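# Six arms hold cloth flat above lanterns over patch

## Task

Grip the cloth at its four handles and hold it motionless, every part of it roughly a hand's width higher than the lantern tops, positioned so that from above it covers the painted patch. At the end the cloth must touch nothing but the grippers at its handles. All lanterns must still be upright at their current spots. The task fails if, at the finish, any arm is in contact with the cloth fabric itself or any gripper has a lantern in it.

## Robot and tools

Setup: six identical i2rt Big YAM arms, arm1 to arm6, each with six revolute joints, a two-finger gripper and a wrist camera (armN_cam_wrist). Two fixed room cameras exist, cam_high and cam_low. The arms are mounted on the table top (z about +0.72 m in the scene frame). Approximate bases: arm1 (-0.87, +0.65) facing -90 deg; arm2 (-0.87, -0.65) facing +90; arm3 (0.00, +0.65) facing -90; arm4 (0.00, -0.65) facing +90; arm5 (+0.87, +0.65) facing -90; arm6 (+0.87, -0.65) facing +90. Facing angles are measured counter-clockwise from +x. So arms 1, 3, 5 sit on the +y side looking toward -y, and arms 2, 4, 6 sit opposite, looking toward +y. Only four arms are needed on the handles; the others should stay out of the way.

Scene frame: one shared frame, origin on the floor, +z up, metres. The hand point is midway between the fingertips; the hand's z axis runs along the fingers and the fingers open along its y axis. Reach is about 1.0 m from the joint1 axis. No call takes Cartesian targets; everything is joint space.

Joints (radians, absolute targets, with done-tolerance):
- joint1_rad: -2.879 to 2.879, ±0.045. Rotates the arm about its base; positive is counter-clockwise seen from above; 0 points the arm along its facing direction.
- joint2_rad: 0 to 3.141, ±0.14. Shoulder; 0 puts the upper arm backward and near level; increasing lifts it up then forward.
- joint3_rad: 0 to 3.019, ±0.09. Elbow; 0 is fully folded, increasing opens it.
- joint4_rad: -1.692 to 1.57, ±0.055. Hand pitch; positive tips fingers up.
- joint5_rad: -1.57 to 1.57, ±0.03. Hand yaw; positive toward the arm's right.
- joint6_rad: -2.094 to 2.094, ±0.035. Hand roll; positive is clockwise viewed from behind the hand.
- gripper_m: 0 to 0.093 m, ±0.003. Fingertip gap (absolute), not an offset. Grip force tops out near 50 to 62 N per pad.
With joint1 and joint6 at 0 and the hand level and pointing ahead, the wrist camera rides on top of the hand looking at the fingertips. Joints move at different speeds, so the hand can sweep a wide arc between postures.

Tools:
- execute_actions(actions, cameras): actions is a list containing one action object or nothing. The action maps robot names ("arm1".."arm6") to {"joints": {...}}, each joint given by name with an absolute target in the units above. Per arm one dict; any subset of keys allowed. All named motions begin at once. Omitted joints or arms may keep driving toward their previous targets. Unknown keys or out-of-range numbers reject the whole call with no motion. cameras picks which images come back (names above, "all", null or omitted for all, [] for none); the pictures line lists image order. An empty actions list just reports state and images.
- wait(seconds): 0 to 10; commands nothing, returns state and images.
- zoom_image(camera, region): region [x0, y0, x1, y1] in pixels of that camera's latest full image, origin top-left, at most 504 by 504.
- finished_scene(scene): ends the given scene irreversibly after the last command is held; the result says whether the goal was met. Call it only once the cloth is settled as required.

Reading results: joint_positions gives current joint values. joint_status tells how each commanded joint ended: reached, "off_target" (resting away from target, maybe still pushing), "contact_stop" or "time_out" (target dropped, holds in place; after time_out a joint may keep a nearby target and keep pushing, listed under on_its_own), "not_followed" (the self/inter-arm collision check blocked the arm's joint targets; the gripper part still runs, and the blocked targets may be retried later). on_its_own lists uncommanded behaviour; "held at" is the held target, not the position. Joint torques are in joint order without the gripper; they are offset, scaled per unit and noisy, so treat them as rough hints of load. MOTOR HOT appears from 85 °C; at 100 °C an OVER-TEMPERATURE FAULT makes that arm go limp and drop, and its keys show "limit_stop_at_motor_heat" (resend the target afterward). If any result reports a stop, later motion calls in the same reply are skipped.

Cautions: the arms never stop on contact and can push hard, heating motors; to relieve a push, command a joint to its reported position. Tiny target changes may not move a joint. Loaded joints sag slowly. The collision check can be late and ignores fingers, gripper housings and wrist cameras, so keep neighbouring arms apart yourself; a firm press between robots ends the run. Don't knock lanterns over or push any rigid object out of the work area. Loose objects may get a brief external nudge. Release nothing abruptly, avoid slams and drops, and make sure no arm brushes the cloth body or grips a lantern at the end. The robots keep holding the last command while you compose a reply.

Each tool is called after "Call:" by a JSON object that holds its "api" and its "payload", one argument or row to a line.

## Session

Call:
{"api": "execute_actions", "payload": {
  "actions": [],
  "cameras": ["cam_high","cam_low"]
}}

Scene clock: 0.00 s.
Joint torques (N m, as the arm reports them, + toward a larger angle): no reading
Motor temperatures (°C, as the motors report them): arm1=[29 32 38 29 28 28] | arm2=[28 31 32 30 27 30] | arm3=[27 32 38 28 29 28] | arm4=[27 31 39 27 27 28] | arm5=[31 29 32 31 26 28] | arm6=[27 28 34 30 28 27]
arm1.joint_positions: joint1_rad=-0.008 joint2_rad=+0.434 joint3_rad=+1.482 joint4_rad=-1.527 joint5_rad=-0.016 joint6_rad=+0.005 gripper_m=+0.094
arm1.joint_status: not commanded
arm1.hand: x=-0.8750 y=+0.5326 z=+1.3268 quat_wxyz=(-0.372, -0.609, -0.600, +0.360) (m; scene frame)
arm2.joint_positions: joint1_rad=+0.002 joint2_rad=+0.451 joint3_rad=+1.455 joint4_rad=-1.532 joint5_rad=-0.001 joint6_rad=-0.009 gripper_m=+0.095
arm2.joint_status: not commanded
arm2.hand: x=-0.8756 y=-0.5188 z=+1.3173 quat_wxyz=(-0.356, +0.618, -0.610, -0.345) (m; scene frame)
arm3.joint_positions: joint1_rad=-0.015 joint2_rad=+0.432 joint3_rad=+1.462 joint4_rad=-1.527 joint5_rad=-0.007 joint6_rad=-0.010 gripper_m=+0.094
arm3.joint_status: not commanded
arm3.hand: x=-0.0031 y=+0.5313 z=+1.3591 quat_wxyz=(-0.354, -0.616, -0.599, +0.370) (m; scene frame)
arm4.joint_positions: joint1_rad=+0.013 joint2_rad=+0.423 joint3_rad=+1.480 joint4_rad=-1.520 joint5_rad=-0.004 joint6_rad=+0.005 gripper_m=+0.094
arm4.joint_status: not commanded
arm4.hand: x=+0.0029 y=-0.5377 z=+1.3395 quat_wxyz=(-0.372, +0.595, -0.608, -0.372) (m; scene frame)
arm5.joint_positions: joint1_rad=-0.014 joint2_rad=+0.450 joint3_rad=+1.470 joint4_rad=-1.540 joint5_rad=-0.006 joint6_rad=-0.017 gripper_m=+0.095
arm5.joint_status: not commanded
arm5.hand: x=+0.8757 y=+0.5298 z=+1.3411 quat_wxyz=(-0.361, -0.593, -0.628, +0.352) (m; scene frame)
arm6.joint_positions: joint1_rad=+0.002 joint2_rad=+0.435 joint3_rad=+1.460 joint4_rad=-1.541 joint5_rad=-0.010 joint6_rad=-0.002 gripper_m=+0.094
arm6.joint_status: not commanded
arm6.hand: x=+0.8710 y=-0.5298 z=+1.3649 quat_wxyz=(-0.353, +0.612, -0.611, -0.358) (m; scene frame)
pictures: cam_high, cam_low
Images, in order (width x height): cam_high 672x504, cam_low 672x504.

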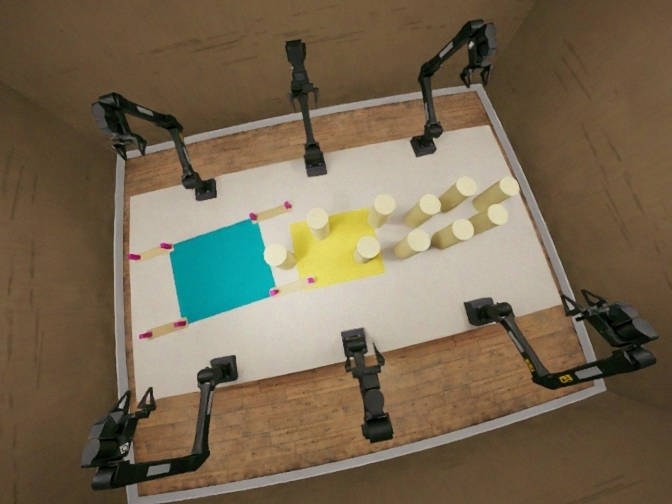

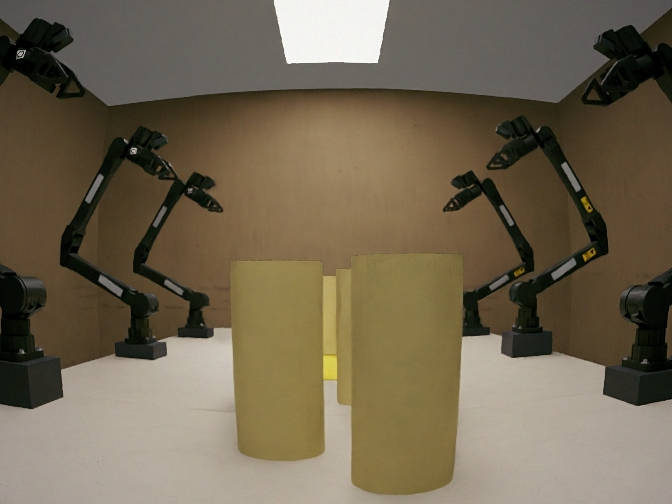

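Call:
{"api": "zoom_image", "payload": {
  "camera": "cam_high",
  "region": [110, 150, 410, 400]
}}

Region (110, 150, 410, 400) of cam_high's 672x504 image, scaled by 1.680, with more detail than that image has.

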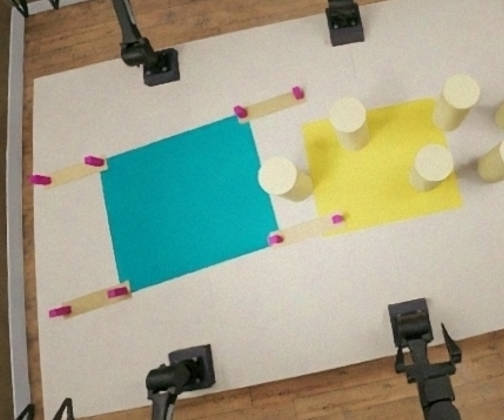

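Call:
{"api": "execute_actions", "payload": {
  "actions": [
    {"arm1":{"joints":{"joint1_rad":-0.69,"joint2_rad":1.76,"joint3_rad":1.368,"joint4_rad":-1.143,"joint6_rad":-0.82}},"arm2":{"joints":{"joint1_rad":0.633,"joint2_rad":1.57,"joint3_rad":1.05,"joint4_rad":-1.023,"joint6_rad":0.515}},"arm3":{"joints":{"joint1_rad":-1.012,"joint2_rad":2.033,"joint3_rad":1.65,"joint4_rad":-1.152,"joint6_rad":-1.175}},"arm4":{"joints":{"joint1_rad":0.876,"joint2_rad":2.07,"joint3_rad":1.84,"joint4_rad":-1.285,"joint6_rad":0.738}}}
  ],
  "cameras": ["arm1_cam_wrist","arm2_cam_wrist","arm3_cam_wrist","arm4_cam_wrist"]
}}

Scene clock: 28.23 s.
Joint torques (N m, as the arm reports them, + toward a larger angle): arm1=[  0.94 -17.64   9.67   0.71   0.09  -0.09] | arm2=[ -0.17 -12.32   9.99   0.85  -0.01   0.16] | arm3=[  0.02 -20.19  10.76   0.28  -0.09  -0.18] | arm4=[ -1.34 -18.96  11.18   0.11  -0.05   0.23] | arm5=[ 0.18  5.38  6.03  2.03 -0.01  0.07] | arm6=[ 0.38  5.9   8.07  1.82  0.07 -0.01]
Motor temperatures (°C, as the motors report them): arm1=[29 32 39 29 28 28] | arm2=[28 31 34 30 27 30] | arm3=[27 32 40 28 29 28] | arm4=[27 31 41 27 27 28] | arm5=[31 29 34 31 26 28] | arm6=[27 28 36 30 28 27]
arm1.joint_positions: joint1_rad=-0.692 joint2_rad=+1.751 joint3_rad=+1.351 joint4_rad=-1.151 joint5_rad=-0.016 joint6_rad=-0.809 gripper_m=+0.095
arm1.joint_status: all done
arm1.hand: x=-1.1988 y=+0.2549 z=+0.8501 quat_wxyz=(-0.011, -0.667, -0.745, +0.005) (m; scene frame)
arm2.joint_positions: joint1_rad=+0.638 joint2_rad=+1.567 joint3_rad=+1.046 joint4_rad=-1.039 joint5_rad=+0.000 joint6_rad=+0.502 gripper_m=+0.095
arm2.joint_status: all done
arm2.hand: x=-1.1203 y=-0.3088 z=+0.8321 quat_wxyz=(-0.003, +0.752, -0.659, +0.001) (m; scene frame)
arm3.joint_positions: joint1_rad=-1.024 joint2_rad=+2.022 joint3_rad=+1.634 joint4_rad=-1.154 joint5_rad=-0.007 joint6_rad=-1.166 gripper_m=+0.094
arm3.joint_status: all done
arm3.hand: x=-0.5281 y=+0.3474 z=+0.8510 quat_wxyz=(+0.002, -0.665, -0.746, +0.016) (m; scene frame)
arm4.joint_positions: joint1_rad=+0.885 joint2_rad=+2.078 joint3_rad=+1.823 joint4_rad=-1.287 joint5_rad=-0.004 joint6_rad=+0.727 gripper_m=+0.094
arm4.joint_status: all done
arm4.hand: x=-0.4843 y=-0.2291 z=+0.8567 quat_wxyz=(+0.003, +0.751, -0.660, -0.015) (m; scene frame)
arm5.joint_positions: joint1_rad=-0.014 joint2_rad=+0.450 joint3_rad=+1.470 joint4_rad=-1.540 joint5_rad=-0.006 joint6_rad=-0.017 gripper_m=+0.095
arm5.joint_status: not commanded
arm5.hand: x=+0.8757 y=+0.5298 z=+1.3411 quat_wxyz=(-0.361, -0.593, -0.628, +0.352) (m; scene frame)
arm6.joint_positions: joint1_rad=+0.002 joint2_rad=+0.435 joint3_rad=+1.460 joint4_rad=-1.541 joint5_rad=-0.010 joint6_rad=-0.002 gripper_m=+0.094
arm6.joint_status: not commanded
arm6.hand: x=+0.8710 y=-0.5298 z=+1.3649 quat_wxyz=(-0.353, +0.612, -0.611, -0.358) (m; scene frame)
pictures: arm1_cam_wrist, arm2_cam_wrist, arm3_cam_wrist, arm4_cam_wrist
Images, in order (width x height): arm1_cam_wrist 616x616, arm2_cam_wrist 616x616, arm3_cam_wrist 616x616, arm4_cam_wrist 616x616.

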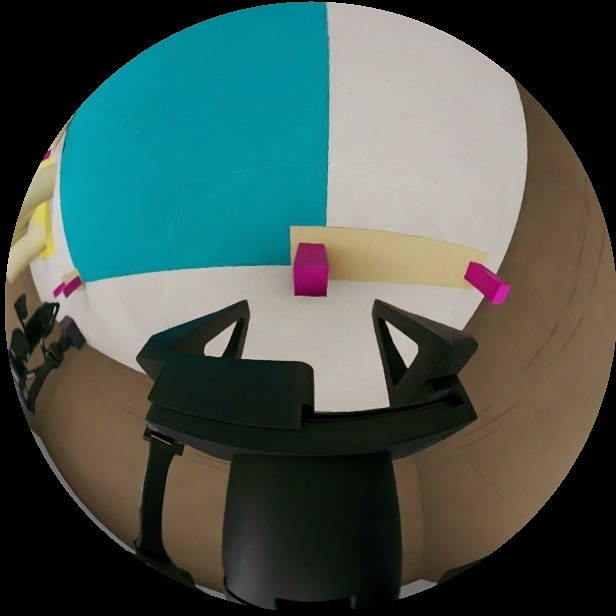

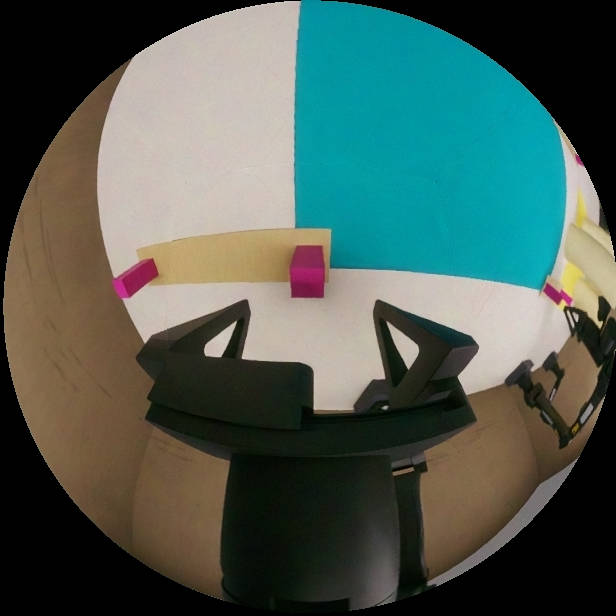

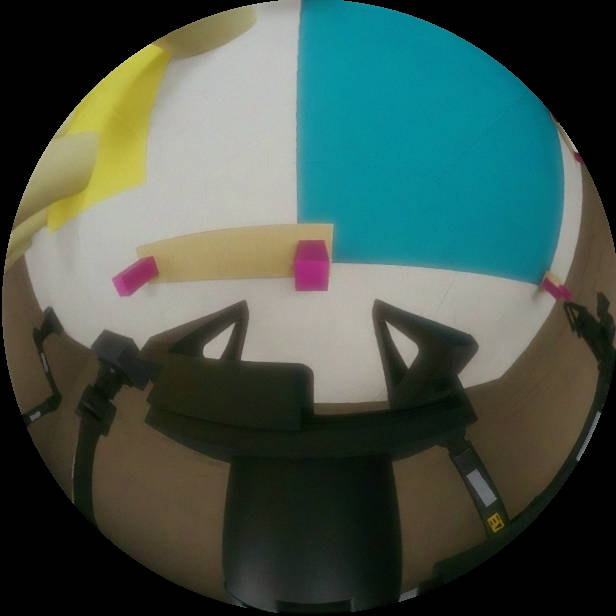

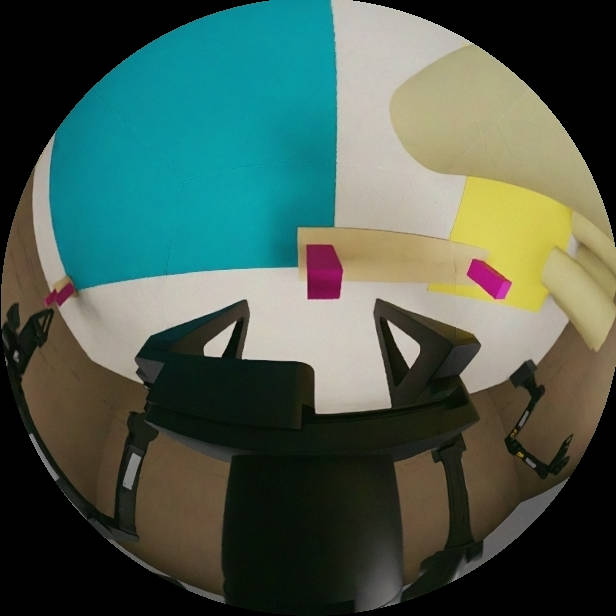

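Call:
{"api": "execute_actions", "payload": {
  "actions": [
    {"arm1":{"joints":{"joint2_rad":1.858,"joint3_rad":1.27,"joint4_rad":-0.966}},"arm2":{"joints":{"joint2_rad":1.70,"joint3_rad":0.962,"joint4_rad":-0.823}},"arm3":{"joints":{"joint2_rad":2.142,"joint3_rad":1.59,"joint4_rad":-1.019}},"arm4":{"joints":{"joint2_rad":2.155,"joint3_rad":1.715,"joint4_rad":-1.13}}}
  ],
  "cameras": ["arm1_cam_wrist","arm2_cam_wrist","arm3_cam_wrist","arm4_cam_wrist"]
}}

Scene clock: 42.10 s.
Joint torques (N m, as the arm reports them, + toward a larger angle): arm1=[  1.26 -18.8    8.66   0.8    0.07  -0.06] | arm2=[ -0.25 -14.63   8.7    0.75  -0.01   0.17] | arm3=[  0.13 -22.48   9.38   0.78  -0.06  -0.21] | arm4=[ -1.35 -19.67   9.01   0.5   -0.05   0.24] | arm5=[ 0.3   5.32  6.01  2.03 -0.01  0.07] | arm6=[0.45 6.08 8.09 1.88 0.07 0.  ]
Motor temperatures (°C, as the motors report them): arm1=[29 32 40 29 28 28] | arm2=[28 31 34 30 27 30] | arm3=[27 34 41 28 29 28] | arm4=[27 33 43 27 27 28] | arm5=[31 29 34 31 26 28] | arm6=[27 28 36 30 28 27]
arm1.joint_positions: joint1_rad=-0.692 joint2_rad=+1.861 joint3_rad=+1.253 joint4_rad=-0.978 joint5_rad=-0.016 joint6_rad=-0.809 gripper_m=+0.095
arm1.joint_status: all done
arm1.hand: x=-1.1929 y=+0.2612 z=+0.7641 quat_wxyz=(-0.010, -0.666, -0.745, -0.012) (m; scene frame)
arm2.joint_positions: joint1_rad=+0.638 joint2_rad=+1.712 joint3_rad=+0.957 joint4_rad=-0.839 joint5_rad=+0.000 joint6_rad=+0.503 gripper_m=+0.095
arm2.joint_status: all done
arm2.hand: x=-1.1149 y=-0.3153 z=+0.7468 quat_wxyz=(+0.001, +0.751, -0.660, +0.017) (m; scene frame)
arm3.joint_positions: joint1_rad=-1.024 joint2_rad=+2.144 joint3_rad=+1.580 joint4_rad=-1.034 joint5_rad=-0.007 joint6_rad=-1.167 gripper_m=+0.094
arm3.joint_status: all done
arm3.hand: x=-0.5208 y=+0.3516 z=+0.7613 quat_wxyz=(-0.007, -0.665, -0.746, -0.011) (m; scene frame)
arm4.joint_positions: joint1_rad=+0.885 joint2_rad=+2.168 joint3_rad=+1.711 joint4_rad=-1.145 joint5_rad=-0.004 joint6_rad=+0.727 gripper_m=+0.094
arm4.joint_status: all done
arm4.hand: x=-0.4725 y=-0.2396 z=+0.7612 quat_wxyz=(+0.002, +0.751, -0.660, +0.015) (m; scene frame)
arm5.joint_positions: joint1_rad=-0.014 joint2_rad=+0.450 joint3_rad=+1.470 joint4_rad=-1.540 joint5_rad=-0.006 joint6_rad=-0.017 gripper_m=+0.095
arm5.joint_status: not commanded
arm5.hand: x=+0.8757 y=+0.5298 z=+1.3411 quat_wxyz=(-0.361, -0.593, -0.628, +0.352) (m; scene frame)
arm6.joint_positions: joint1_rad=+0.002 joint2_rad=+0.435 joint3_rad=+1.460 joint4_rad=-1.541 joint5_rad=-0.010 joint6_rad=-0.002 gripper_m=+0.094
arm6.joint_status: not commanded
arm6.hand: x=+0.8710 y=-0.5298 z=+1.3649 quat_wxyz=(-0.353, +0.612, -0.611, -0.358) (m; scene frame)
pictures: arm1_cam_wrist, arm2_cam_wrist, arm3_cam_wrist, arm4_cam_wrist
Images, in order (width x height): arm1_cam_wrist 616x616, arm2_cam_wrist 616x616, arm3_cam_wrist 616x616, arm4_cam_wrist 616x616.

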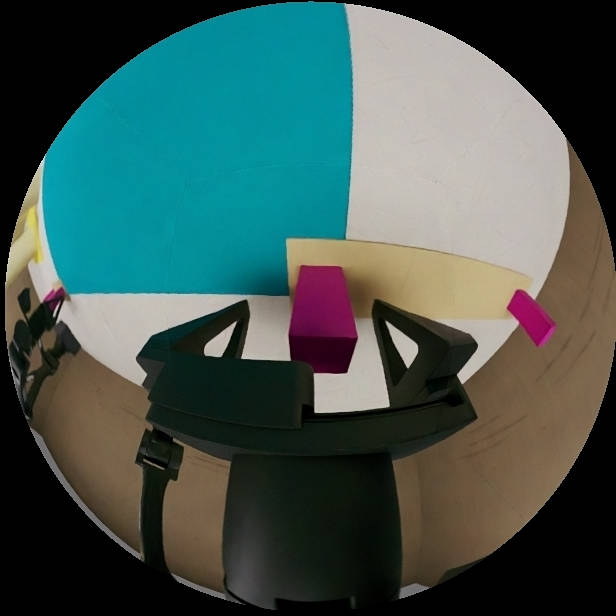

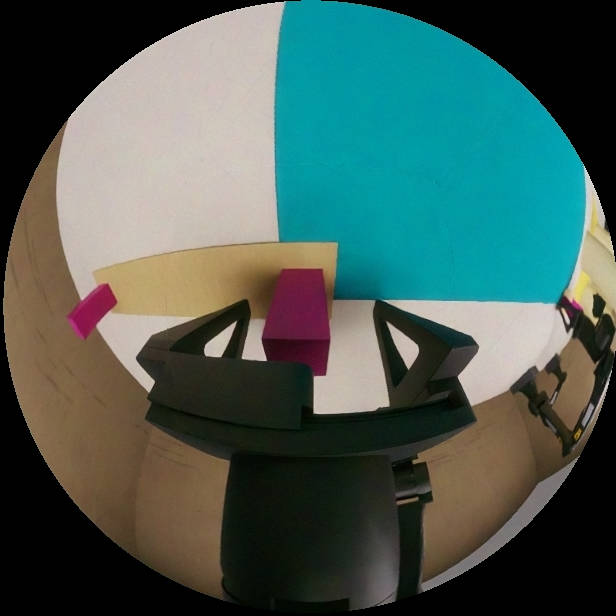

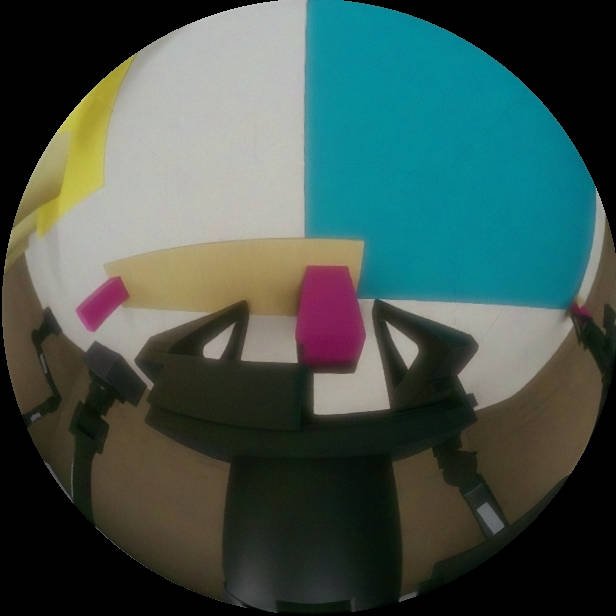

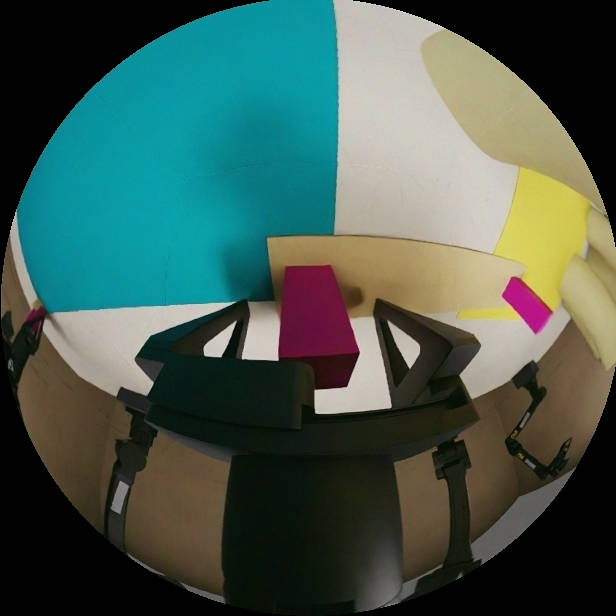

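Call:
{"api": "execute_actions", "payload": {
  "actions": [
    {"arm1":{"joints":{"gripper_m":0.0,"joint4_rad":-0.94}},"arm2":{"joints":{"gripper_m":0.0,"joint4_rad":-0.795}},"arm3":{"joints":{"gripper_m":0.0,"joint4_rad":-0.985}},"arm4":{"joints":{"gripper_m":0.0}}}
  ],
  "cameras": ["arm1_cam_wrist","arm3_cam_wrist"]
}}

Scene clock: 48.77 s.
Joint torques (N m, as the arm reports them, + toward a larger angle): arm1=[  1.31 -18.8    8.67   0.9    0.03  -0.07] | arm2=[ -0.22 -14.94   8.68   0.83   0.02   0.15] | arm3=[  0.29 -22.4    9.5    0.72  -0.06  -0.18] | arm4=[ -1.3  -20.05   9.15   0.43   0.02   0.2 ] | arm5=[0.14 5.35 6.01 2.05 0.   0.07] | arm6=[0.35 6.   8.01 1.9  0.07 0.01]
Motor temperatures (°C, as the motors report them): arm1=[29 33 40 29 28 28] | arm2=[28 32 34 30 27 30] | arm3=[27 34 41 28 29 28] | arm4=[27 34 42 27 27 28] | arm5=[31 29 34 31 26 28] | arm6=[27 28 36 30 28 27]
arm1.joint_positions: joint1_rad=-0.692 joint2_rad=+1.861 joint3_rad=+1.253 joint4_rad=-0.952 joint5_rad=-0.014 joint6_rad=-0.810 gripper_m=+0.029
arm1.joint_status: gripper_m off_target (ended at +0.029, target +0.000); the others done
arm1.hand: x=-1.1971 y=+0.2565 z=+0.7640 quat_wxyz=(-0.010, -0.666, -0.746, +0.001) (m; scene frame)
arm2.joint_positions: joint1_rad=+0.638 joint2_rad=+1.712 joint3_rad=+0.957 joint4_rad=-0.811 joint5_rad=-0.001 joint6_rad=+0.504 gripper_m=+0.029
arm2.joint_status: gripper_m off_target (ended at +0.029, target +0.000); the others done
arm2.hand: x=-1.1190 y=-0.3100 z=+0.7466 quat_wxyz=(-0.002, +0.751, -0.660, +0.004) (m; scene frame)
arm3.joint_positions: joint1_rad=-1.024 joint2_rad=+2.144 joint3_rad=+1.580 joint4_rad=-0.999 joint5_rad=-0.007 joint6_rad=-1.169 gripper_m=+0.029
arm3.joint_status: gripper_m off_target (ended at +0.029, target +0.000); the others done
arm3.hand: x=-0.5284 y=+0.3473 z=+0.7612 quat_wxyz=(-0.001, -0.665, -0.747, +0.006) (m; scene frame)
arm4.joint_positions: joint1_rad=+0.885 joint2_rad=+2.168 joint3_rad=+1.711 joint4_rad=-1.143 joint5_rad=-0.006 joint6_rad=+0.731 gripper_m=+0.029
arm4.joint_status: gripper_m off_target (ended at +0.029, target +0.000)
arm4.hand: x=-0.4731 y=-0.2395 z=+0.7612 quat_wxyz=(+0.004, +0.750, -0.662, +0.014) (m; scene frame)
arm5.joint_positions: joint1_rad=-0.014 joint2_rad=+0.450 joint3_rad=+1.470 joint4_rad=-1.540 joint5_rad=-0.006 joint6_rad=-0.017 gripper_m=+0.095
arm5.joint_status: not commanded
arm5.hand: x=+0.8757 y=+0.5298 z=+1.3411 quat_wxyz=(-0.361, -0.593, -0.628, +0.352) (m; scene frame)
arm6.joint_positions: joint1_rad=+0.002 joint2_rad=+0.435 joint3_rad=+1.460 joint4_rad=-1.541 joint5_rad=-0.010 joint6_rad=-0.002 gripper_m=+0.094
arm6.joint_status: not commanded
arm6.hand: x=+0.8710 y=-0.5298 z=+1.3649 quat_wxyz=(-0.353, +0.612, -0.611, -0.358) (m; scene frame)
pictures: arm1_cam_wrist, arm3_cam_wrist
Images, in order (width x height): arm1_cam_wrist 616x616, arm3_cam_wrist 616x616.

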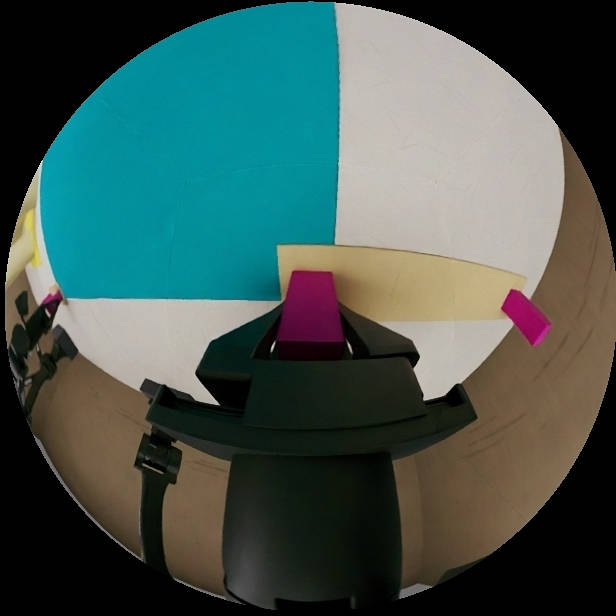

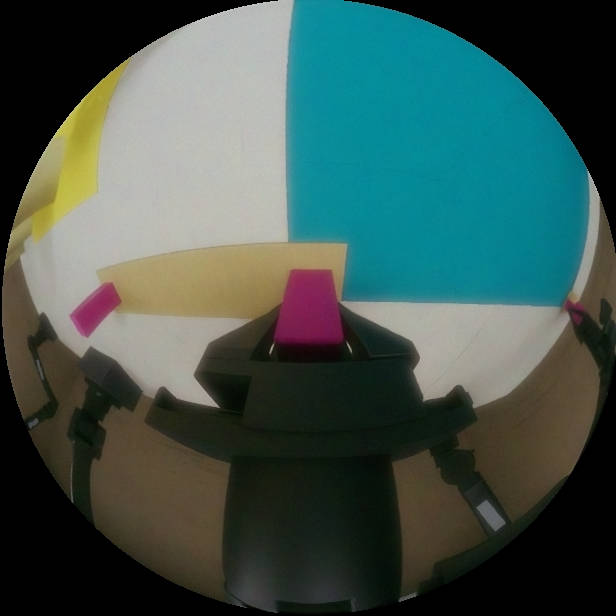

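Call:
{"api": "execute_actions", "payload": {
  "actions": [
    {"arm1":{"joints":{"joint2_rad":1.68,"joint3_rad":1.577,"joint4_rad":-1.455}},"arm2":{"joints":{"joint2_rad":1.46,"joint3_rad":1.283,"joint4_rad":-1.37}},"arm3":{"joints":{"joint2_rad":1.962,"joint3_rad":1.848,"joint4_rad":-1.465}},"arm4":{"joints":{"joint2_rad":2.005,"joint3_rad":2.01,"joint4_rad":-1.565}}}
  ],
  "cameras": []
}}

Call:
{"api": "execute_actions", "payload": {
  "actions": [
    {"arm1":{"joints":{"joint2_rad":1.514,"joint3_rad":1.915,"joint4_rad":-1.66}},"arm2":{"joints":{"joint2_rad":1.307,"joint3_rad":1.658,"joint4_rad":-1.66}},"arm3":{"joints":{"joint2_rad":1.802,"joint3_rad":2.14,"joint4_rad":-1.67}},"arm4":{"joints":{"joint2_rad":1.805,"joint3_rad":2.25,"joint4_rad":-1.67}}}
  ],
  "cameras": ["cam_high","cam_low"]
}}

Scene clock: 77.43 s.
Joint torques (N m, as the arm reports them, + toward a larger angle): arm1=[  0.68 -16.97  10.9    0.11   0.36  -0.03] | arm2=[  0.37 -12.41  12.84  -0.15  -0.42   0.14] | arm3=[  0.15 -20.98  10.61  -1.06  -0.08  -0.19] | arm4=[ -1.55 -19.06  12.    -0.81   0.05   0.21] | arm5=[0.22 5.26 6.01 2.05 0.   0.07] | arm6=[0.39 5.9  8.08 1.85 0.07 0.01]
Motor temperatures (°C, as the motors report them): arm1=[29 33 40 29 28 28] | arm2=[28 32 34 30 27 30] | arm3=[27 36 41 28 29 28] | arm4=[27 35 43 27 27 28] | arm5=[31 30 34 31 26 28] | arm6=[27 28 36 30 28 27]
arm1.joint_positions: joint1_rad=-0.691 joint2_rad=+1.668 joint3_rad=+1.552 joint4_rad=-1.447 joint5_rad=-0.025 joint6_rad=-0.812 gripper_m=+0.029
arm1.joint_status: all done
arm1.hand: x=-1.1948 y=+0.2576 z=+0.9647 quat_wxyz=(-0.015, -0.665, -0.747, -0.001) (m; scene frame)
arm2.joint_positions: joint1_rad=+0.631 joint2_rad=+1.459 joint3_rad=+1.258 joint4_rad=-1.355 joint5_rad=+0.011 joint6_rad=+0.505 gripper_m=+0.029
arm2.joint_status: all done
arm2.hand: x=-1.1192 y=-0.3031 z=+0.9510 quat_wxyz=(-0.009, +0.749, -0.663, +0.000) (m; scene frame)
arm3.joint_positions: joint1_rad=-1.023 joint2_rad=+1.957 joint3_rad=+1.841 joint4_rad=-1.435 joint5_rad=-0.007 joint6_rad=-1.169 gripper_m=+0.029
arm3.joint_status: all done
arm3.hand: x=-0.5301 y=+0.3459 z=+0.9650 quat_wxyz=(+0.000, -0.664, -0.747, +0.011) (m; scene frame)
arm4.joint_positions: joint1_rad=+0.885 joint2_rad=+2.016 joint3_rad=+1.988 joint4_rad=-1.541 joint5_rad=-0.007 joint6_rad=+0.731 gripper_m=+0.029
arm4.joint_status: all done
arm4.hand: x=-0.4742 y=-0.2384 z=+0.9563 quat_wxyz=(+0.004, +0.750, -0.662, -0.001) (m; scene frame)
arm5.joint_positions: joint1_rad=-0.014 joint2_rad=+0.450 joint3_rad=+1.470 joint4_rad=-1.540 joint5_rad=-0.006 joint6_rad=-0.017 gripper_m=+0.095
arm5.joint_status: not commanded
arm5.hand: x=+0.8757 y=+0.5298 z=+1.3411 quat_wxyz=(-0.361, -0.593, -0.628, +0.352) (m; scene frame)
arm6.joint_positions: joint1_rad=+0.002 joint2_rad=+0.435 joint3_rad=+1.460 joint4_rad=-1.541 joint5_rad=-0.010 joint6_rad=-0.002 gripper_m=+0.094
arm6.joint_status: not commanded
arm6.hand: x=+0.8710 y=-0.5298 z=+1.3649 quat_wxyz=(-0.353, +0.612, -0.611, -0.358) (m; scene frame)
pictures: none
No camera images: the call's "cameras" was empty. Leave "cameras" out to get every camera's image.

Scene clock: 79.07 s.
Joint torques (N m, as the arm reports them, + toward a larger angle): arm1=[  0.62 -15.24  11.13   0.73   0.47  -0.03] | arm2=[ 0.86 -9.86 14.25  0.24 -0.46  0.14] | arm3=[  0.07 -19.09  11.14  -0.39  -0.05  -0.16] | arm4=[ -1.25 -18.13  11.35  -0.18   0.04   0.18] | arm5=[0.15 5.31 6.01 2.06 0.   0.07] | arm6=[ 0.34  6.02  8.06  1.85  0.07 -0.02]
Motor temperatures (°C, as the motors report them): arm1=[29 33 41 29 28 28] | arm2=[28 32 34 30 27 30] | arm3=[27 36 42 28 29 28] | arm4=[27 35 43 27 27 28] | arm5=[31 30 34 31 26 28] | arm6=[27 28 36 30 28 27]
arm1.joint_positions: joint1_rad=-0.685 joint2_rad=+1.506 joint3_rad=+1.889 joint4_rad=-1.655 joint5_rad=-0.027 joint6_rad=-0.812 gripper_m=+0.029
arm1.joint_status: all done
arm1.hand: x=-1.1841 y=+0.2670 z=+1.1748 quat_wxyz=(-0.021, -0.655, -0.742, +0.144) (m; scene frame)
arm2.joint_positions: joint1_rad=+0.625 joint2_rad=+1.309 joint3_rad=+1.618 joint4_rad=-1.647 joint5_rad=+0.012 joint6_rad=+0.505 gripper_m=+0.029
arm2.joint_status: all done
arm2.hand: x=-1.1106 y=-0.3128 z=+1.1498 quat_wxyz=(-0.033, +0.742, -0.661, -0.107) (m; scene frame)
arm3.joint_positions: joint1_rad=-1.022 joint2_rad=+1.804 joint3_rad=+2.128 joint4_rad=-1.644 joint5_rad=-0.007 joint6_rad=-1.169 gripper_m=+0.029
arm3.joint_status: all done
arm3.hand: x=-0.5177 y=+0.3514 z=+1.1660 quat_wxyz=(+0.037, -0.658, -0.742, +0.120) (m; scene frame)
arm4.joint_positions: joint1_rad=+0.885 joint2_rad=+1.832 joint3_rad=+2.234 joint4_rad=-1.650 joint5_rad=-0.007 joint6_rad=+0.731 gripper_m=+0.029
arm4.joint_status: all done
arm4.hand: x=-0.4635 y=-0.2473 z=+1.1652 quat_wxyz=(+0.005, +0.740, -0.653, -0.162) (m; scene frame)
arm5.joint_positions: joint1_rad=-0.014 joint2_rad=+0.450 joint3_rad=+1.470 joint4_rad=-1.540 joint5_rad=-0.006 joint6_rad=-0.017 gripper_m=+0.095
arm5.joint_status: not commanded
arm5.hand: x=+0.8757 y=+0.5298 z=+1.3411 quat_wxyz=(-0.361, -0.593, -0.628, +0.352) (m; scene frame)
arm6.joint_positions: joint1_rad=+0.002 joint2_rad=+0.435 joint3_rad=+1.460 joint4_rad=-1.541 joint5_rad=-0.010 joint6_rad=-0.002 gripper_m=+0.094
arm6.joint_status: not commanded
arm6.hand: x=+0.8710 y=-0.5298 z=+1.3649 quat_wxyz=(-0.353, +0.612, -0.611, -0.358) (m; scene frame)
pictures: cam_high, cam_low
Images, in order (width x height): cam_high 672x504, cam_low 672x504.

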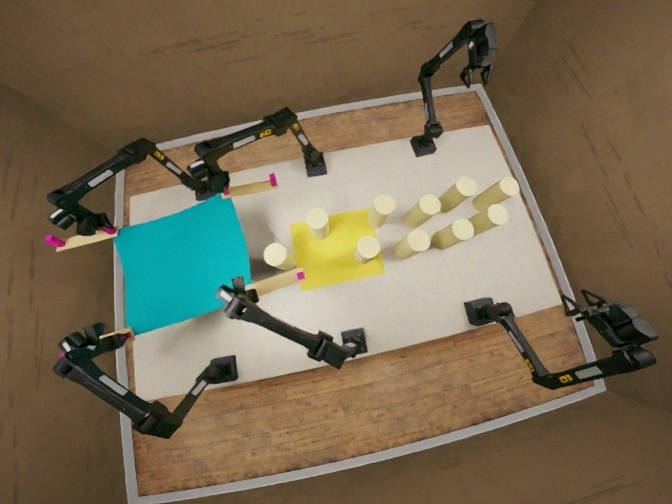

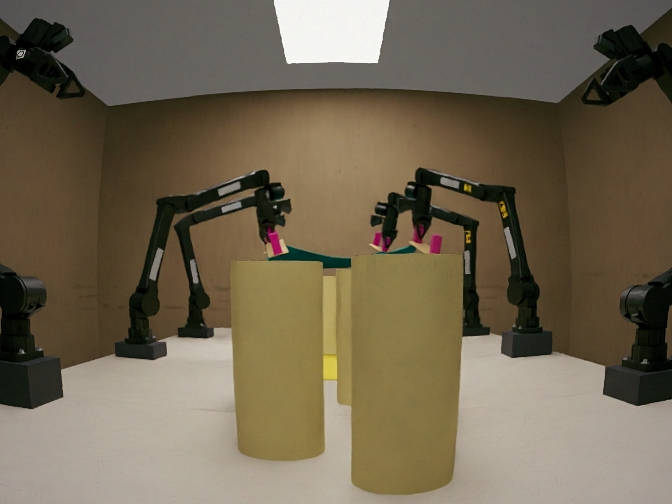

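Call:
{"api": "execute_actions", "payload": {
  "actions": [
    {"arm1":{"joints":{"joint1_rad":-0.34,"joint2_rad":1.269,"joint3_rad":1.652,"joint6_rad":-0.33}},"arm2":{"joints":{"joint1_rad":0.37,"joint2_rad":1.148,"joint3_rad":1.492,"joint6_rad":0.35}},"arm3":{"joints":{"joint1_rad":-0.708,"joint2_rad":1.568,"joint3_rad":1.83,"joint6_rad":-0.72}},"arm4":{"joints":{"joint1_rad":0.85,"joint2_rad":1.463,"joint3_rad":1.815,"joint6_rad":0.83}}}
  ],
  "cameras": ["cam_high"]
}}

Call:
{"api": "execute_actions", "payload": {
  "actions": [
    {"arm1":{"joints":{"joint1_rad":0.0,"joint2_rad":1.19,"joint3_rad":1.593,"joint6_rad":0.015}},"arm2":{"joints":{"joint1_rad":-0.024,"joint2_rad":1.065,"joint3_rad":1.44,"joint6_rad":-0.045}},"arm3":{"joints":{"joint1_rad":-0.467,"joint2_rad":1.365,"joint3_rad":1.612,"joint6_rad":-0.48}},"arm4":{"joints":{"joint1_rad":0.615,"joint2_rad":1.225,"joint3_rad":1.585,"joint6_rad":0.575}}}
  ],
  "cameras": []
}}

Call:
{"api": "execute_actions", "payload": {
  "actions": [
    {"arm1":{"joints":{"joint1_rad":0.342,"joint2_rad":1.265,"joint3_rad":1.695,"joint6_rad":0.355}},"arm2":{"joints":{"joint1_rad":-0.408,"joint2_rad":1.165,"joint3_rad":1.57,"joint6_rad":-0.43}},"arm3":{"joints":{"joint1_rad":-0.137,"joint2_rad":1.235,"joint3_rad":1.50,"joint6_rad":-0.152}},"arm4":{"joints":{"joint1_rad":0.255,"joint2_rad":1.06,"joint3_rad":1.456,"joint6_rad":0.22}}}
  ],
  "cameras": ["cam_low"]
}}

Call:
{"api": "execute_actions", "payload": {
  "actions": [
    {"arm1":{"joints":{"joint1_rad":0.615,"joint2_rad":1.425,"joint3_rad":1.853,"joint6_rad":0.635}},"arm2":{"joints":{"joint1_rad":-0.697,"joint2_rad":1.36,"joint3_rad":1.748,"joint6_rad":-0.72}},"arm3":{"joints":{"joint1_rad":0.232,"joint6_rad":0.215}},"arm4":{"joints":{"joint1_rad":-0.168,"joint6_rad":-0.2}}}
  ],
  "cameras": []
}}

Call:
{"api": "execute_actions", "payload": {
  "actions": [
    {"arm1":{"joints":{"joint1_rad":0.815,"joint2_rad":1.65,"joint3_rad":2.118,"joint6_rad":0.835}},"arm2":{"joints":{"joint1_rad":-0.894,"joint2_rad":1.608,"joint3_rad":2.025,"joint6_rad":-0.915}},"arm3":{"joints":{"joint1_rad":0.55,"joint2_rad":1.367,"joint3_rad":1.672,"joint6_rad":0.535}},"arm4":{"joints":{"joint1_rad":-0.527,"joint2_rad":1.195,"joint3_rad":1.615,"joint6_rad":-0.565}}}
  ],
  "cameras": ["cam_low"]
}}

Call:
{"api": "execute_actions", "payload": {
  "actions": [
    {"arm1":{"joints":{"joint1_rad":0.995,"joint2_rad":1.88,"joint3_rad":2.39,"joint4_rad":-1.68,"joint6_rad":1.01}},"arm2":{"joints":{"joint1_rad":-1.003,"joint2_rad":1.883,"joint3_rad":2.383,"joint4_rad":-1.685,"joint6_rad":-1.022}},"arm3":{"joints":{"joint1_rad":0.815,"joint2_rad":1.56,"joint3_rad":1.858,"joint6_rad":0.793}},"arm4":{"joints":{"joint1_rad":-0.76,"joint2_rad":1.483,"joint3_rad":1.847,"joint6_rad":-0.797}}}
  ],
  "cameras": ["cam_high","cam_low"]
}}

Call:
{"api": "zoom_image", "payload": {
  "camera": "cam_low",
  "region": [170, 170, 490, 420]
}}

Scene clock: 119.67 s.
Joint torques (N m, as the arm reports them, + toward a larger angle): arm1=[ -0.37 -11.72  10.3    0.61   0.48   0.1 ] | arm2=[ 1.4  -7.54 11.02  0.37 -0.4  -0.1 ] | arm3=[ -1.51 -14.68  10.31  -0.37  -0.11   0.04] | arm4=[ -1.38 -12.29  10.16  -0.13   0.05   0.2 ] | arm5=[0.2  5.38 6.04 2.05 0.   0.06] | arm6=[0.46 6.06 8.04 1.8  0.06 0.  ]
Motor temperatures (°C, as the motors report them): arm1=[29 33 42 29 28 28] | arm2=[28 31 36 30 28 30] | arm3=[27 35 43 28 29 28] | arm4=[27 35 44 27 27 28] | arm5=[31 30 34 31 26 28] | arm6=[27 28 36 30 28 27]
arm1.joint_positions: joint1_rad=-0.324 joint2_rad=+1.273 joint3_rad=+1.639 joint4_rad=-1.655 joint5_rad=-0.027 joint6_rad=-0.340 gripper_m=+0.029
arm1.joint_status: all done
arm1.hand: x=-0.9999 y=+0.2682 z=+1.1687 quat_wxyz=(-0.076, -0.696, -0.705, +0.116) (m; scene frame)
arm2.joint_positions: joint1_rad=+0.358 joint2_rad=+1.156 joint3_rad=+1.490 joint4_rad=-1.649 joint5_rad=+0.010 joint6_rad=+0.359 gripper_m=+0.029
arm2.joint_status: all done
arm2.hand: x=-0.9949 y=-0.3146 z=+1.1520 quat_wxyz=(-0.060, +0.700, -0.704, -0.108) (m; scene frame)
arm3.joint_positions: joint1_rad=-0.699 joint2_rad=+1.567 joint3_rad=+1.829 joint4_rad=-1.647 joint5_rad=-0.005 joint6_rad=-0.729 gripper_m=+0.029
arm3.joint_status: all done
arm3.hand: x=-0.3331 y=+0.2743 z=+1.1659 quat_wxyz=(-0.007, -0.703, -0.705, +0.094) (m; scene frame)
arm4.joint_positions: joint1_rad=+0.859 joint2_rad=+1.479 joint3_rad=+1.813 joint4_rad=-1.655 joint5_rad=-0.007 joint6_rad=+0.821 gripper_m=+0.029
arm4.joint_status: all done
arm4.hand: x=-0.3510 y=-0.3290 z=+1.1708 quat_wxyz=(+0.009, +0.705, -0.698, -0.125) (m; scene frame)
arm5.joint_positions: joint1_rad=-0.014 joint2_rad=+0.450 joint3_rad=+1.470 joint4_rad=-1.540 joint5_rad=-0.006 joint6_rad=-0.017 gripper_m=+0.095
arm5.joint_status: not commanded
arm5.hand: x=+0.8757 y=+0.5298 z=+1.3411 quat_wxyz=(-0.361, -0.593, -0.628, +0.352) (m; scene frame)
arm6.joint_positions: joint1_rad=+0.002 joint2_rad=+0.435 joint3_rad=+1.460 joint4_rad=-1.541 joint5_rad=-0.010 joint6_rad=-0.002 gripper_m=+0.094
arm6.joint_status: not commanded
arm6.hand: x=+0.8710 y=-0.5298 z=+1.3649 quat_wxyz=(-0.353, +0.612, -0.611, -0.358) (m; scene frame)
pictures: cam_high
Images, in order (width x height): cam_high 672x504.

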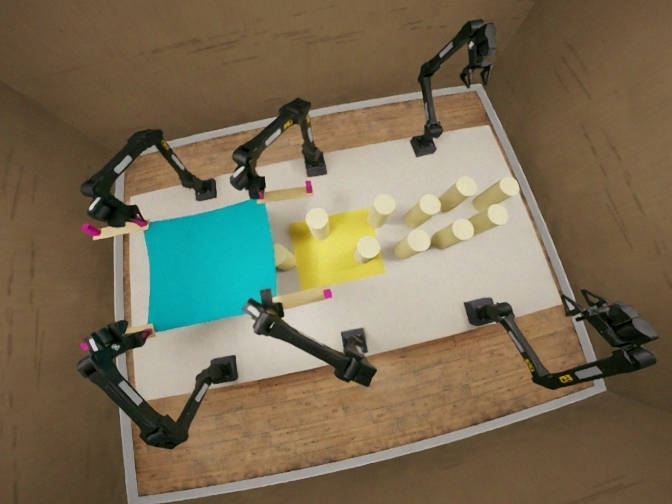

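Scene clock: 121.10 s.
Joint torques (N m, as the arm reports them, + toward a larger angle): arm1=[  0.41 -12.83  10.46   0.61   0.61   0.11] | arm2=[ 0.64 -7.68 11.41  0.37 -0.45 -0.08] | arm3=[ -0.94 -11.35  10.18  -0.4   -0.22   0.04] | arm4=[-0.01 -8.58  9.74 -0.05  0.06  0.02] | arm5=[ 0.17  5.45  6.02  2.05 -0.01  0.07] | arm6=[0.37 6.17 8.08 1.82 0.06 0.  ]
Motor temperatures (°C, as the motors report them): arm1=[29 33 42 29 29 28] | arm2=[28 31 36 30 28 30] | arm3=[27 35 43 28 29 28] | arm4=[27 35 44 27 27 28] | arm5=[31 30 34 31 26 28] | arm6=[27 28 36 30 28 27]
arm1.joint_positions: joint1_rad=+0.008 joint2_rad=+1.220 joint3_rad=+1.576 joint4_rad=-1.655 joint5_rad=-0.029 joint6_rad=+0.006 gripper_m=+0.029
arm1.joint_status: all done
arm1.hand: x=-0.8684 y=+0.2693 z=+1.1630 quat_wxyz=(-0.109, -0.701, -0.701, +0.081) (m; scene frame)
arm2.joint_positions: joint1_rad=-0.029 joint2_rad=+1.087 joint3_rad=+1.433 joint4_rad=-1.649 joint5_rad=+0.011 joint6_rad=-0.037 gripper_m=+0.029
arm2.joint_status: all done
arm2.hand: x=-0.8609 y=-0.3179 z=+1.1515 quat_wxyz=(-0.104, +0.702, -0.700, -0.082) (m; scene frame)
arm3.joint_positions: joint1_rad=-0.461 joint2_rad=+1.364 joint3_rad=+1.612 joint4_rad=-1.647 joint5_rad=-0.001 joint6_rad=-0.489 gripper_m=+0.029
arm3.joint_status: all done
arm3.hand: x=-0.1981 y=+0.2769 z=+1.1651 quat_wxyz=(-0.025, -0.704, -0.705, +0.083) (m; scene frame)
arm4.joint_positions: joint1_rad=+0.607 joint2_rad=+1.234 joint3_rad=+1.586 joint4_rad=-1.655 joint5_rad=-0.007 joint6_rad=+0.587 gripper_m=+0.029
arm4.joint_status: all done
arm4.hand: x=-0.2094 y=-0.3285 z=+1.1747 quat_wxyz=(-0.023, +0.697, -0.704, -0.133) (m; scene frame)
arm5.joint_positions: joint1_rad=-0.014 joint2_rad=+0.450 joint3_rad=+1.470 joint4_rad=-1.540 joint5_rad=-0.006 joint6_rad=-0.017 gripper_m=+0.095
arm5.joint_status: not commanded
arm5.hand: x=+0.8757 y=+0.5298 z=+1.3411 quat_wxyz=(-0.361, -0.593, -0.628, +0.352) (m; scene frame)
arm6.joint_positions: joint1_rad=+0.002 joint2_rad=+0.435 joint3_rad=+1.460 joint4_rad=-1.541 joint5_rad=-0.010 joint6_rad=-0.002 gripper_m=+0.094
arm6.joint_status: not commanded
arm6.hand: x=+0.8710 y=-0.5298 z=+1.3649 quat_wxyz=(-0.353, +0.612, -0.611, -0.358) (m; scene frame)
pictures: none
No camera images: the call's "cameras" was empty. Leave "cameras" out to get every camera's image.

Scene clock: 122.50 s.
Joint torques (N m, as the arm reports them, + toward a larger angle): arm1=[ -0.05 -11.06  13.44   0.7    0.58   0.17] | arm2=[ 0.57 -8.81 16.98  0.33 -0.3  -0.08] | arm3=[-0.26 -9.78 10.28 -0.38 -0.27  0.03] | arm4=[-1.41 -6.4   9.82  0.01  0.11  0.03] | arm5=[0.16 5.37 6.04 2.05 0.   0.07] | arm6=[0.3  5.95 8.05 1.84 0.06 0.  ]
Motor temperatures (°C, as the motors report them): arm1=[29 33 42 29 29 28] | arm2=[28 31 37 30 28 30] | arm3=[27 35 43 28 29 28] | arm4=[27 34 44 27 27 28] | arm5=[31 30 34 31 26 28] | arm6=[27 28 36 30 28 27]
arm1.joint_positions: joint1_rad=+0.350 joint2_rad=+1.264 joint3_rad=+1.638 joint4_rad=-1.655 joint5_rad=-0.027 joint6_rad=+0.345 gripper_m=+0.029
arm1.joint_status: all done
arm1.hand: x=-0.7359 y=+0.2755 z=+1.1747 quat_wxyz=(-0.139, -0.699, -0.700, +0.045) (m; scene frame)
arm2.joint_positions: joint1_rad=-0.412 joint2_rad=+1.182 joint3_rad=+1.499 joint4_rad=-1.649 joint5_rad=+0.006 joint6_rad=-0.421 gripper_m=+0.029
arm2.joint_status: all done
arm2.hand: x=-0.7262 y=-0.3173 z=+1.1497 quat_wxyz=(-0.114, +0.704, -0.700, -0.034) (m; scene frame)
arm3.joint_positions: joint1_rad=-0.143 joint2_rad=+1.245 joint3_rad=+1.500 joint4_rad=-1.647 joint5_rad=+0.001 joint6_rad=-0.162 gripper_m=+0.029
arm3.joint_status: all done
arm3.hand: x=-0.0642 y=+0.2775 z=+1.1638 quat_wxyz=(-0.051, -0.707, -0.701, +0.074) (m; scene frame)
arm4.joint_positions: joint1_rad=+0.265 joint2_rad=+1.068 joint3_rad=+1.458 joint4_rad=-1.655 joint5_rad=-0.010 joint6_rad=+0.232 gripper_m=+0.029
arm4.joint_status: all done
arm4.hand: x=-0.0763 y=-0.3333 z=+1.1750 quat_wxyz=(-0.075, +0.700, -0.697, -0.133) (m; scene frame)
arm5.joint_positions: joint1_rad=-0.014 joint2_rad=+0.450 joint3_rad=+1.470 joint4_rad=-1.540 joint5_rad=-0.006 joint6_rad=-0.017 gripper_m=+0.095
arm5.joint_status: not commanded
arm5.hand: x=+0.8757 y=+0.5298 z=+1.3411 quat_wxyz=(-0.361, -0.593, -0.628, +0.352) (m; scene frame)
arm6.joint_positions: joint1_rad=+0.002 joint2_rad=+0.435 joint3_rad=+1.460 joint4_rad=-1.541 joint5_rad=-0.010 joint6_rad=-0.002 gripper_m=+0.094
arm6.joint_status: not commanded
arm6.hand: x=+0.8710 y=-0.5298 z=+1.3649 quat_wxyz=(-0.353, +0.612, -0.611, -0.358) (m; scene frame)
pictures: cam_low
Images, in order (width x height): cam_low 672x504.

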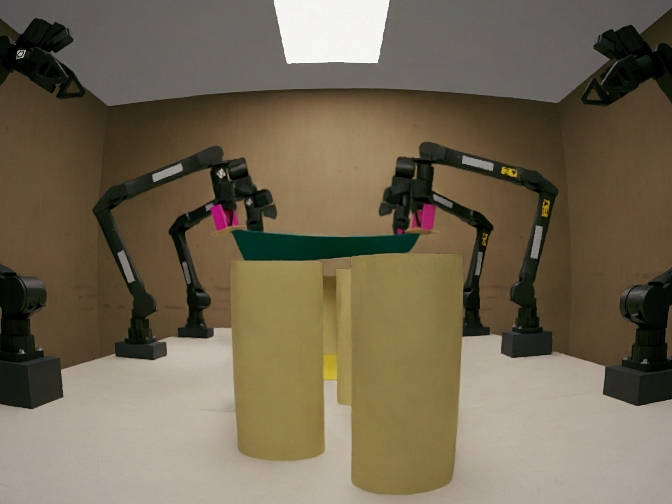

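Scene clock: 123.97 s.
Joint torques (N m, as the arm reports them, + toward a larger angle): arm1=[ -0.13 -14.99  13.05   0.81   0.39   0.14] | arm2=[  0.5  -13.24  16.2    0.34  -0.2   -0.08] | arm3=[  0.03 -10.24  10.24  -0.29  -0.41   0.02] | arm4=[-1.58 -6.03  9.84 -0.01  0.19  0.02] | arm5=[0.17 5.34 6.03 2.04 0.   0.08] | arm6=[0.38 5.98 8.03 1.82 0.06 0.01]
Motor temperatures (°C, as the motors report them): arm1=[29 33 43 29 29 28] | arm2=[28 31 37 30 27 30] | arm3=[27 35 43 28 29 28] | arm4=[27 34 44 27 27 28] | arm5=[31 30 34 31 26 28] | arm6=[27 28 36 30 28 27]
arm1.joint_positions: joint1_rad=+0.627 joint2_rad=+1.440 joint3_rad=+1.801 joint4_rad=-1.655 joint5_rad=-0.022 joint6_rad=+0.625 gripper_m=+0.029
arm1.joint_status: all done
arm1.hand: x=-0.6010 y=+0.2734 z=+1.1731 quat_wxyz=(-0.140, -0.701, -0.699, +0.007) (m; scene frame)
arm2.joint_positions: joint1_rad=-0.701 joint2_rad=+1.386 joint3_rad=+1.686 joint4_rad=-1.649 joint5_rad=+0.002 joint6_rad=-0.711 gripper_m=+0.029
arm2.joint_status: all done
arm2.hand: x=-0.5895 y=-0.3154 z=+1.1530 quat_wxyz=(-0.113, +0.705, -0.701, -0.001) (m; scene frame)
arm3.joint_positions: joint1_rad=+0.221 joint2_rad=+1.245 joint3_rad=+1.500 joint4_rad=-1.648 joint5_rad=+0.006 joint6_rad=+0.205 gripper_m=+0.029
arm3.joint_status: all done
arm3.hand: x=+0.0721 y=+0.2790 z=+1.1634 quat_wxyz=(-0.072, -0.709, -0.700, +0.052) (m; scene frame)
arm4.joint_positions: joint1_rad=-0.156 joint2_rad=+1.068 joint3_rad=+1.458 joint4_rad=-1.655 joint5_rad=-0.013 joint6_rad=-0.188 gripper_m=+0.029
arm4.joint_status: all done
arm4.hand: x=+0.0592 y=-0.3293 z=+1.1747 quat_wxyz=(-0.121, +0.700, -0.697, -0.092) (m; scene frame)
arm5.joint_positions: joint1_rad=-0.014 joint2_rad=+0.450 joint3_rad=+1.470 joint4_rad=-1.540 joint5_rad=-0.006 joint6_rad=-0.017 gripper_m=+0.095
arm5.joint_status: not commanded
arm5.hand: x=+0.8757 y=+0.5298 z=+1.3411 quat_wxyz=(-0.361, -0.593, -0.628, +0.352) (m; scene frame)
arm6.joint_positions: joint1_rad=+0.002 joint2_rad=+0.435 joint3_rad=+1.460 joint4_rad=-1.541 joint5_rad=-0.010 joint6_rad=-0.002 gripper_m=+0.094
arm6.joint_status: not commanded
arm6.hand: x=+0.8710 y=-0.5298 z=+1.3649 quat_wxyz=(-0.353, +0.612, -0.611, -0.358) (m; scene frame)
pictures: none
No camera images: the call's "cameras" was empty. Leave "cameras" out to get every camera's image.

Scene clock: 125.33 s.
Joint torques (N m, as the arm reports them, + toward a larger angle): arm1=[  0.47 -19.58  13.02   0.56   0.31   0.13] | arm2=[ -0.04 -18.14  16.66   0.36  -0.08  -0.08] | arm3=[ -0.16 -12.65  14.85   0.02  -0.52   0.02] | arm4=[-0.95 -9.47 15.58  0.04  0.29  0.06] | arm5=[ 0.17  5.28  6.02  2.04 -0.01  0.06] | arm6=[0.28 5.98 8.03 1.88 0.07 0.01]
Motor temperatures (°C, as the motors report them): arm1=[29 33 43 29 29 28] | arm2=[28 31 37 30 27 30] | arm3=[27 35 43 28 29 28] | arm4=[27 34 45 27 27 28] | arm5=[31 30 34 31 26 28] | arm6=[27 28 36 30 28 27]
arm1.joint_positions: joint1_rad=+0.825 joint2_rad=+1.670 joint3_rad=+2.064 joint4_rad=-1.652 joint5_rad=-0.018 joint6_rad=+0.825 gripper_m=+0.029
arm1.joint_status: all done
arm1.hand: x=-0.4666 y=+0.2716 z=+1.1748 quat_wxyz=(-0.158, -0.700, -0.697, -0.019) (m; scene frame)
arm2.joint_positions: joint1_rad=-0.893 joint2_rad=+1.639 joint3_rad=+1.957 joint4_rad=-1.649 joint5_rad=-0.001 joint6_rad=-0.906 gripper_m=+0.029
arm2.joint_status: all done
arm2.hand: x=-0.4542 y=-0.3139 z=+1.1503 quat_wxyz=(-0.121, +0.705, -0.699, +0.019) (m; scene frame)
arm3.joint_positions: joint1_rad=+0.543 joint2_rad=+1.381 joint3_rad=+1.623 joint4_rad=-1.657 joint5_rad=+0.010 joint6_rad=+0.526 gripper_m=+0.029
arm3.joint_status: all done
arm3.hand: x=+0.2089 y=+0.2785 z=+1.1617 quat_wxyz=(-0.073, -0.709, -0.701, +0.026) (m; scene frame)
arm4.joint_positions: joint1_rad=-0.521 joint2_rad=+1.218 joint3_rad=+1.556 joint4_rad=-1.659 joint5_rad=-0.016 joint6_rad=-0.553 gripper_m=+0.029
arm4.joint_status: all done
arm4.hand: x=+0.1953 y=-0.3286 z=+1.1664 quat_wxyz=(-0.118, +0.703, -0.700, -0.038) (m; scene frame)
arm5.joint_positions: joint1_rad=-0.014 joint2_rad=+0.450 joint3_rad=+1.470 joint4_rad=-1.540 joint5_rad=-0.006 joint6_rad=-0.017 gripper_m=+0.095
arm5.joint_status: not commanded
arm5.hand: x=+0.8757 y=+0.5298 z=+1.3411 quat_wxyz=(-0.361, -0.593, -0.628, +0.352) (m; scene frame)
arm6.joint_positions: joint1_rad=+0.002 joint2_rad=+0.435 joint3_rad=+1.460 joint4_rad=-1.541 joint5_rad=-0.010 joint6_rad=-0.002 gripper_m=+0.094
arm6.joint_status: not commanded
arm6.hand: x=+0.8710 y=-0.5298 z=+1.3649 quat_wxyz=(-0.353, +0.612, -0.611, -0.358) (m; scene frame)
pictures: cam_low
Images, in order (width x height): cam_low 672x504.

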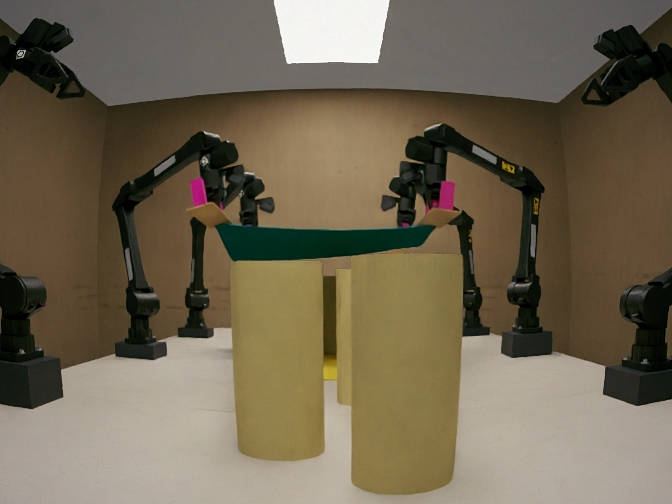

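Scene clock: 126.70 s.
Joint torques (N m, as the arm reports them, + toward a larger angle): arm1=[  0.7  -23.14  12.81   0.12   0.     0.19] | arm2=[ -1.15 -23.73  15.94   0.02   0.12  -0.08] | arm3=[  0.55 -16.58  14.86   0.14  -0.72   0.02] | arm4=[ -1.95 -13.23  15.07   0.05   0.43   0.04] | arm5=[ 0.14  5.4   6.02  2.06 -0.01  0.07] | arm6=[ 0.44  6.04  8.09  1.81  0.07 -0.01]
Motor temperatures (°C, as the motors report them): arm1=[29 33 43 29 28 28] | arm2=[28 32 37 30 27 30] | arm3=[27 35 43 28 29 28] | arm4=[27 34 45 27 27 28] | arm5=[31 30 34 31 26 28] | arm6=[27 28 36 30 28 27]
arm1.joint_positions: joint1_rad=+0.995 joint2_rad=+1.906 joint3_rad=+2.340 joint4_rad=-1.659 joint5_rad=-0.011 joint6_rad=+1.000 gripper_m=+0.029
arm1.joint_status: all done
arm1.hand: x=-0.3376 y=+0.2986 z=+1.1574 quat_wxyz=(-0.170, -0.699, -0.693, -0.046) (m; scene frame)
arm2.joint_positions: joint1_rad=-0.991 joint2_rad=+1.924 joint3_rad=+2.321 joint4_rad=-1.661 joint5_rad=-0.007 joint6_rad=-1.013 gripper_m=+0.029
arm2.joint_status: all done
arm2.hand: x=-0.3350 y=-0.2978 z=+1.1428 quat_wxyz=(-0.152, +0.705, -0.692, +0.036) (m; scene frame)
arm3.joint_positions: joint1_rad=+0.800 joint2_rad=+1.574 joint3_rad=+1.809 joint4_rad=-1.662 joint5_rad=+0.015 joint6_rad=+0.785 gripper_m=+0.029
arm3.joint_status: all done
arm3.hand: x=+0.3458 y=+0.2916 z=+1.1522 quat_wxyz=(-0.071, -0.710, -0.701, +0.009) (m; scene frame)
arm4.joint_positions: joint1_rad=-0.751 joint2_rad=+1.501 joint3_rad=+1.792 joint4_rad=-1.662 joint5_rad=-0.021 joint6_rad=-0.787 gripper_m=+0.029
arm4.joint_status: all done
arm4.hand: x=+0.3347 y=-0.3081 z=+1.1500 quat_wxyz=(-0.099, +0.707, -0.700, -0.012) (m; scene frame)
arm5.joint_positions: joint1_rad=-0.014 joint2_rad=+0.450 joint3_rad=+1.470 joint4_rad=-1.540 joint5_rad=-0.006 joint6_rad=-0.017 gripper_m=+0.095
arm5.joint_status: not commanded
arm5.hand: x=+0.8757 y=+0.5298 z=+1.3411 quat_wxyz=(-0.361, -0.593, -0.628, +0.352) (m; scene frame)
arm6.joint_positions: joint1_rad=+0.002 joint2_rad=+0.435 joint3_rad=+1.460 joint4_rad=-1.541 joint5_rad=-0.010 joint6_rad=-0.002 gripper_m=+0.094
arm6.joint_status: not commanded
arm6.hand: x=+0.8710 y=-0.5298 z=+1.3649 quat_wxyz=(-0.353, +0.612, -0.611, -0.358) (m; scene frame)
pictures: cam_high, cam_low
Images, in order (width x height): cam_high 672x504, cam_low 672x504.

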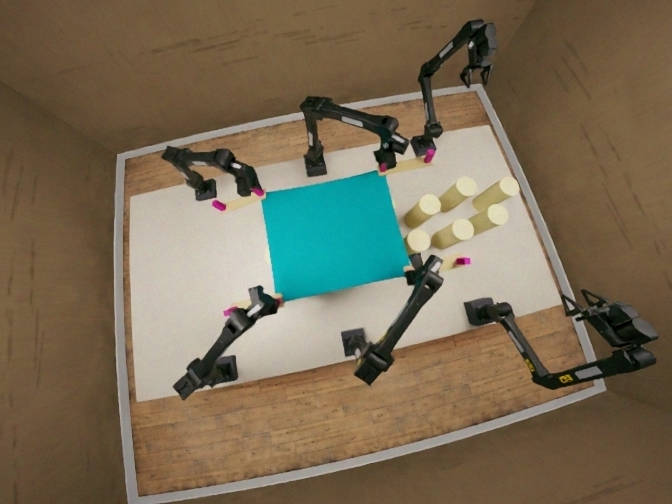

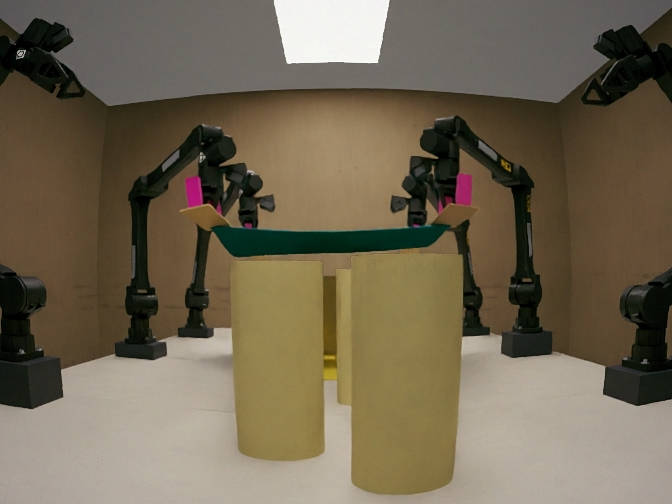

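Region (170, 170, 490, 420) of cam_low's 672x504 image, scaled by 1.575, with more detail than that image has; it fills the top 394 rows of this view, and the rest is white.

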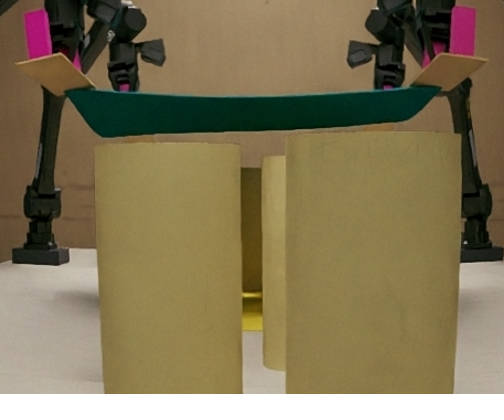

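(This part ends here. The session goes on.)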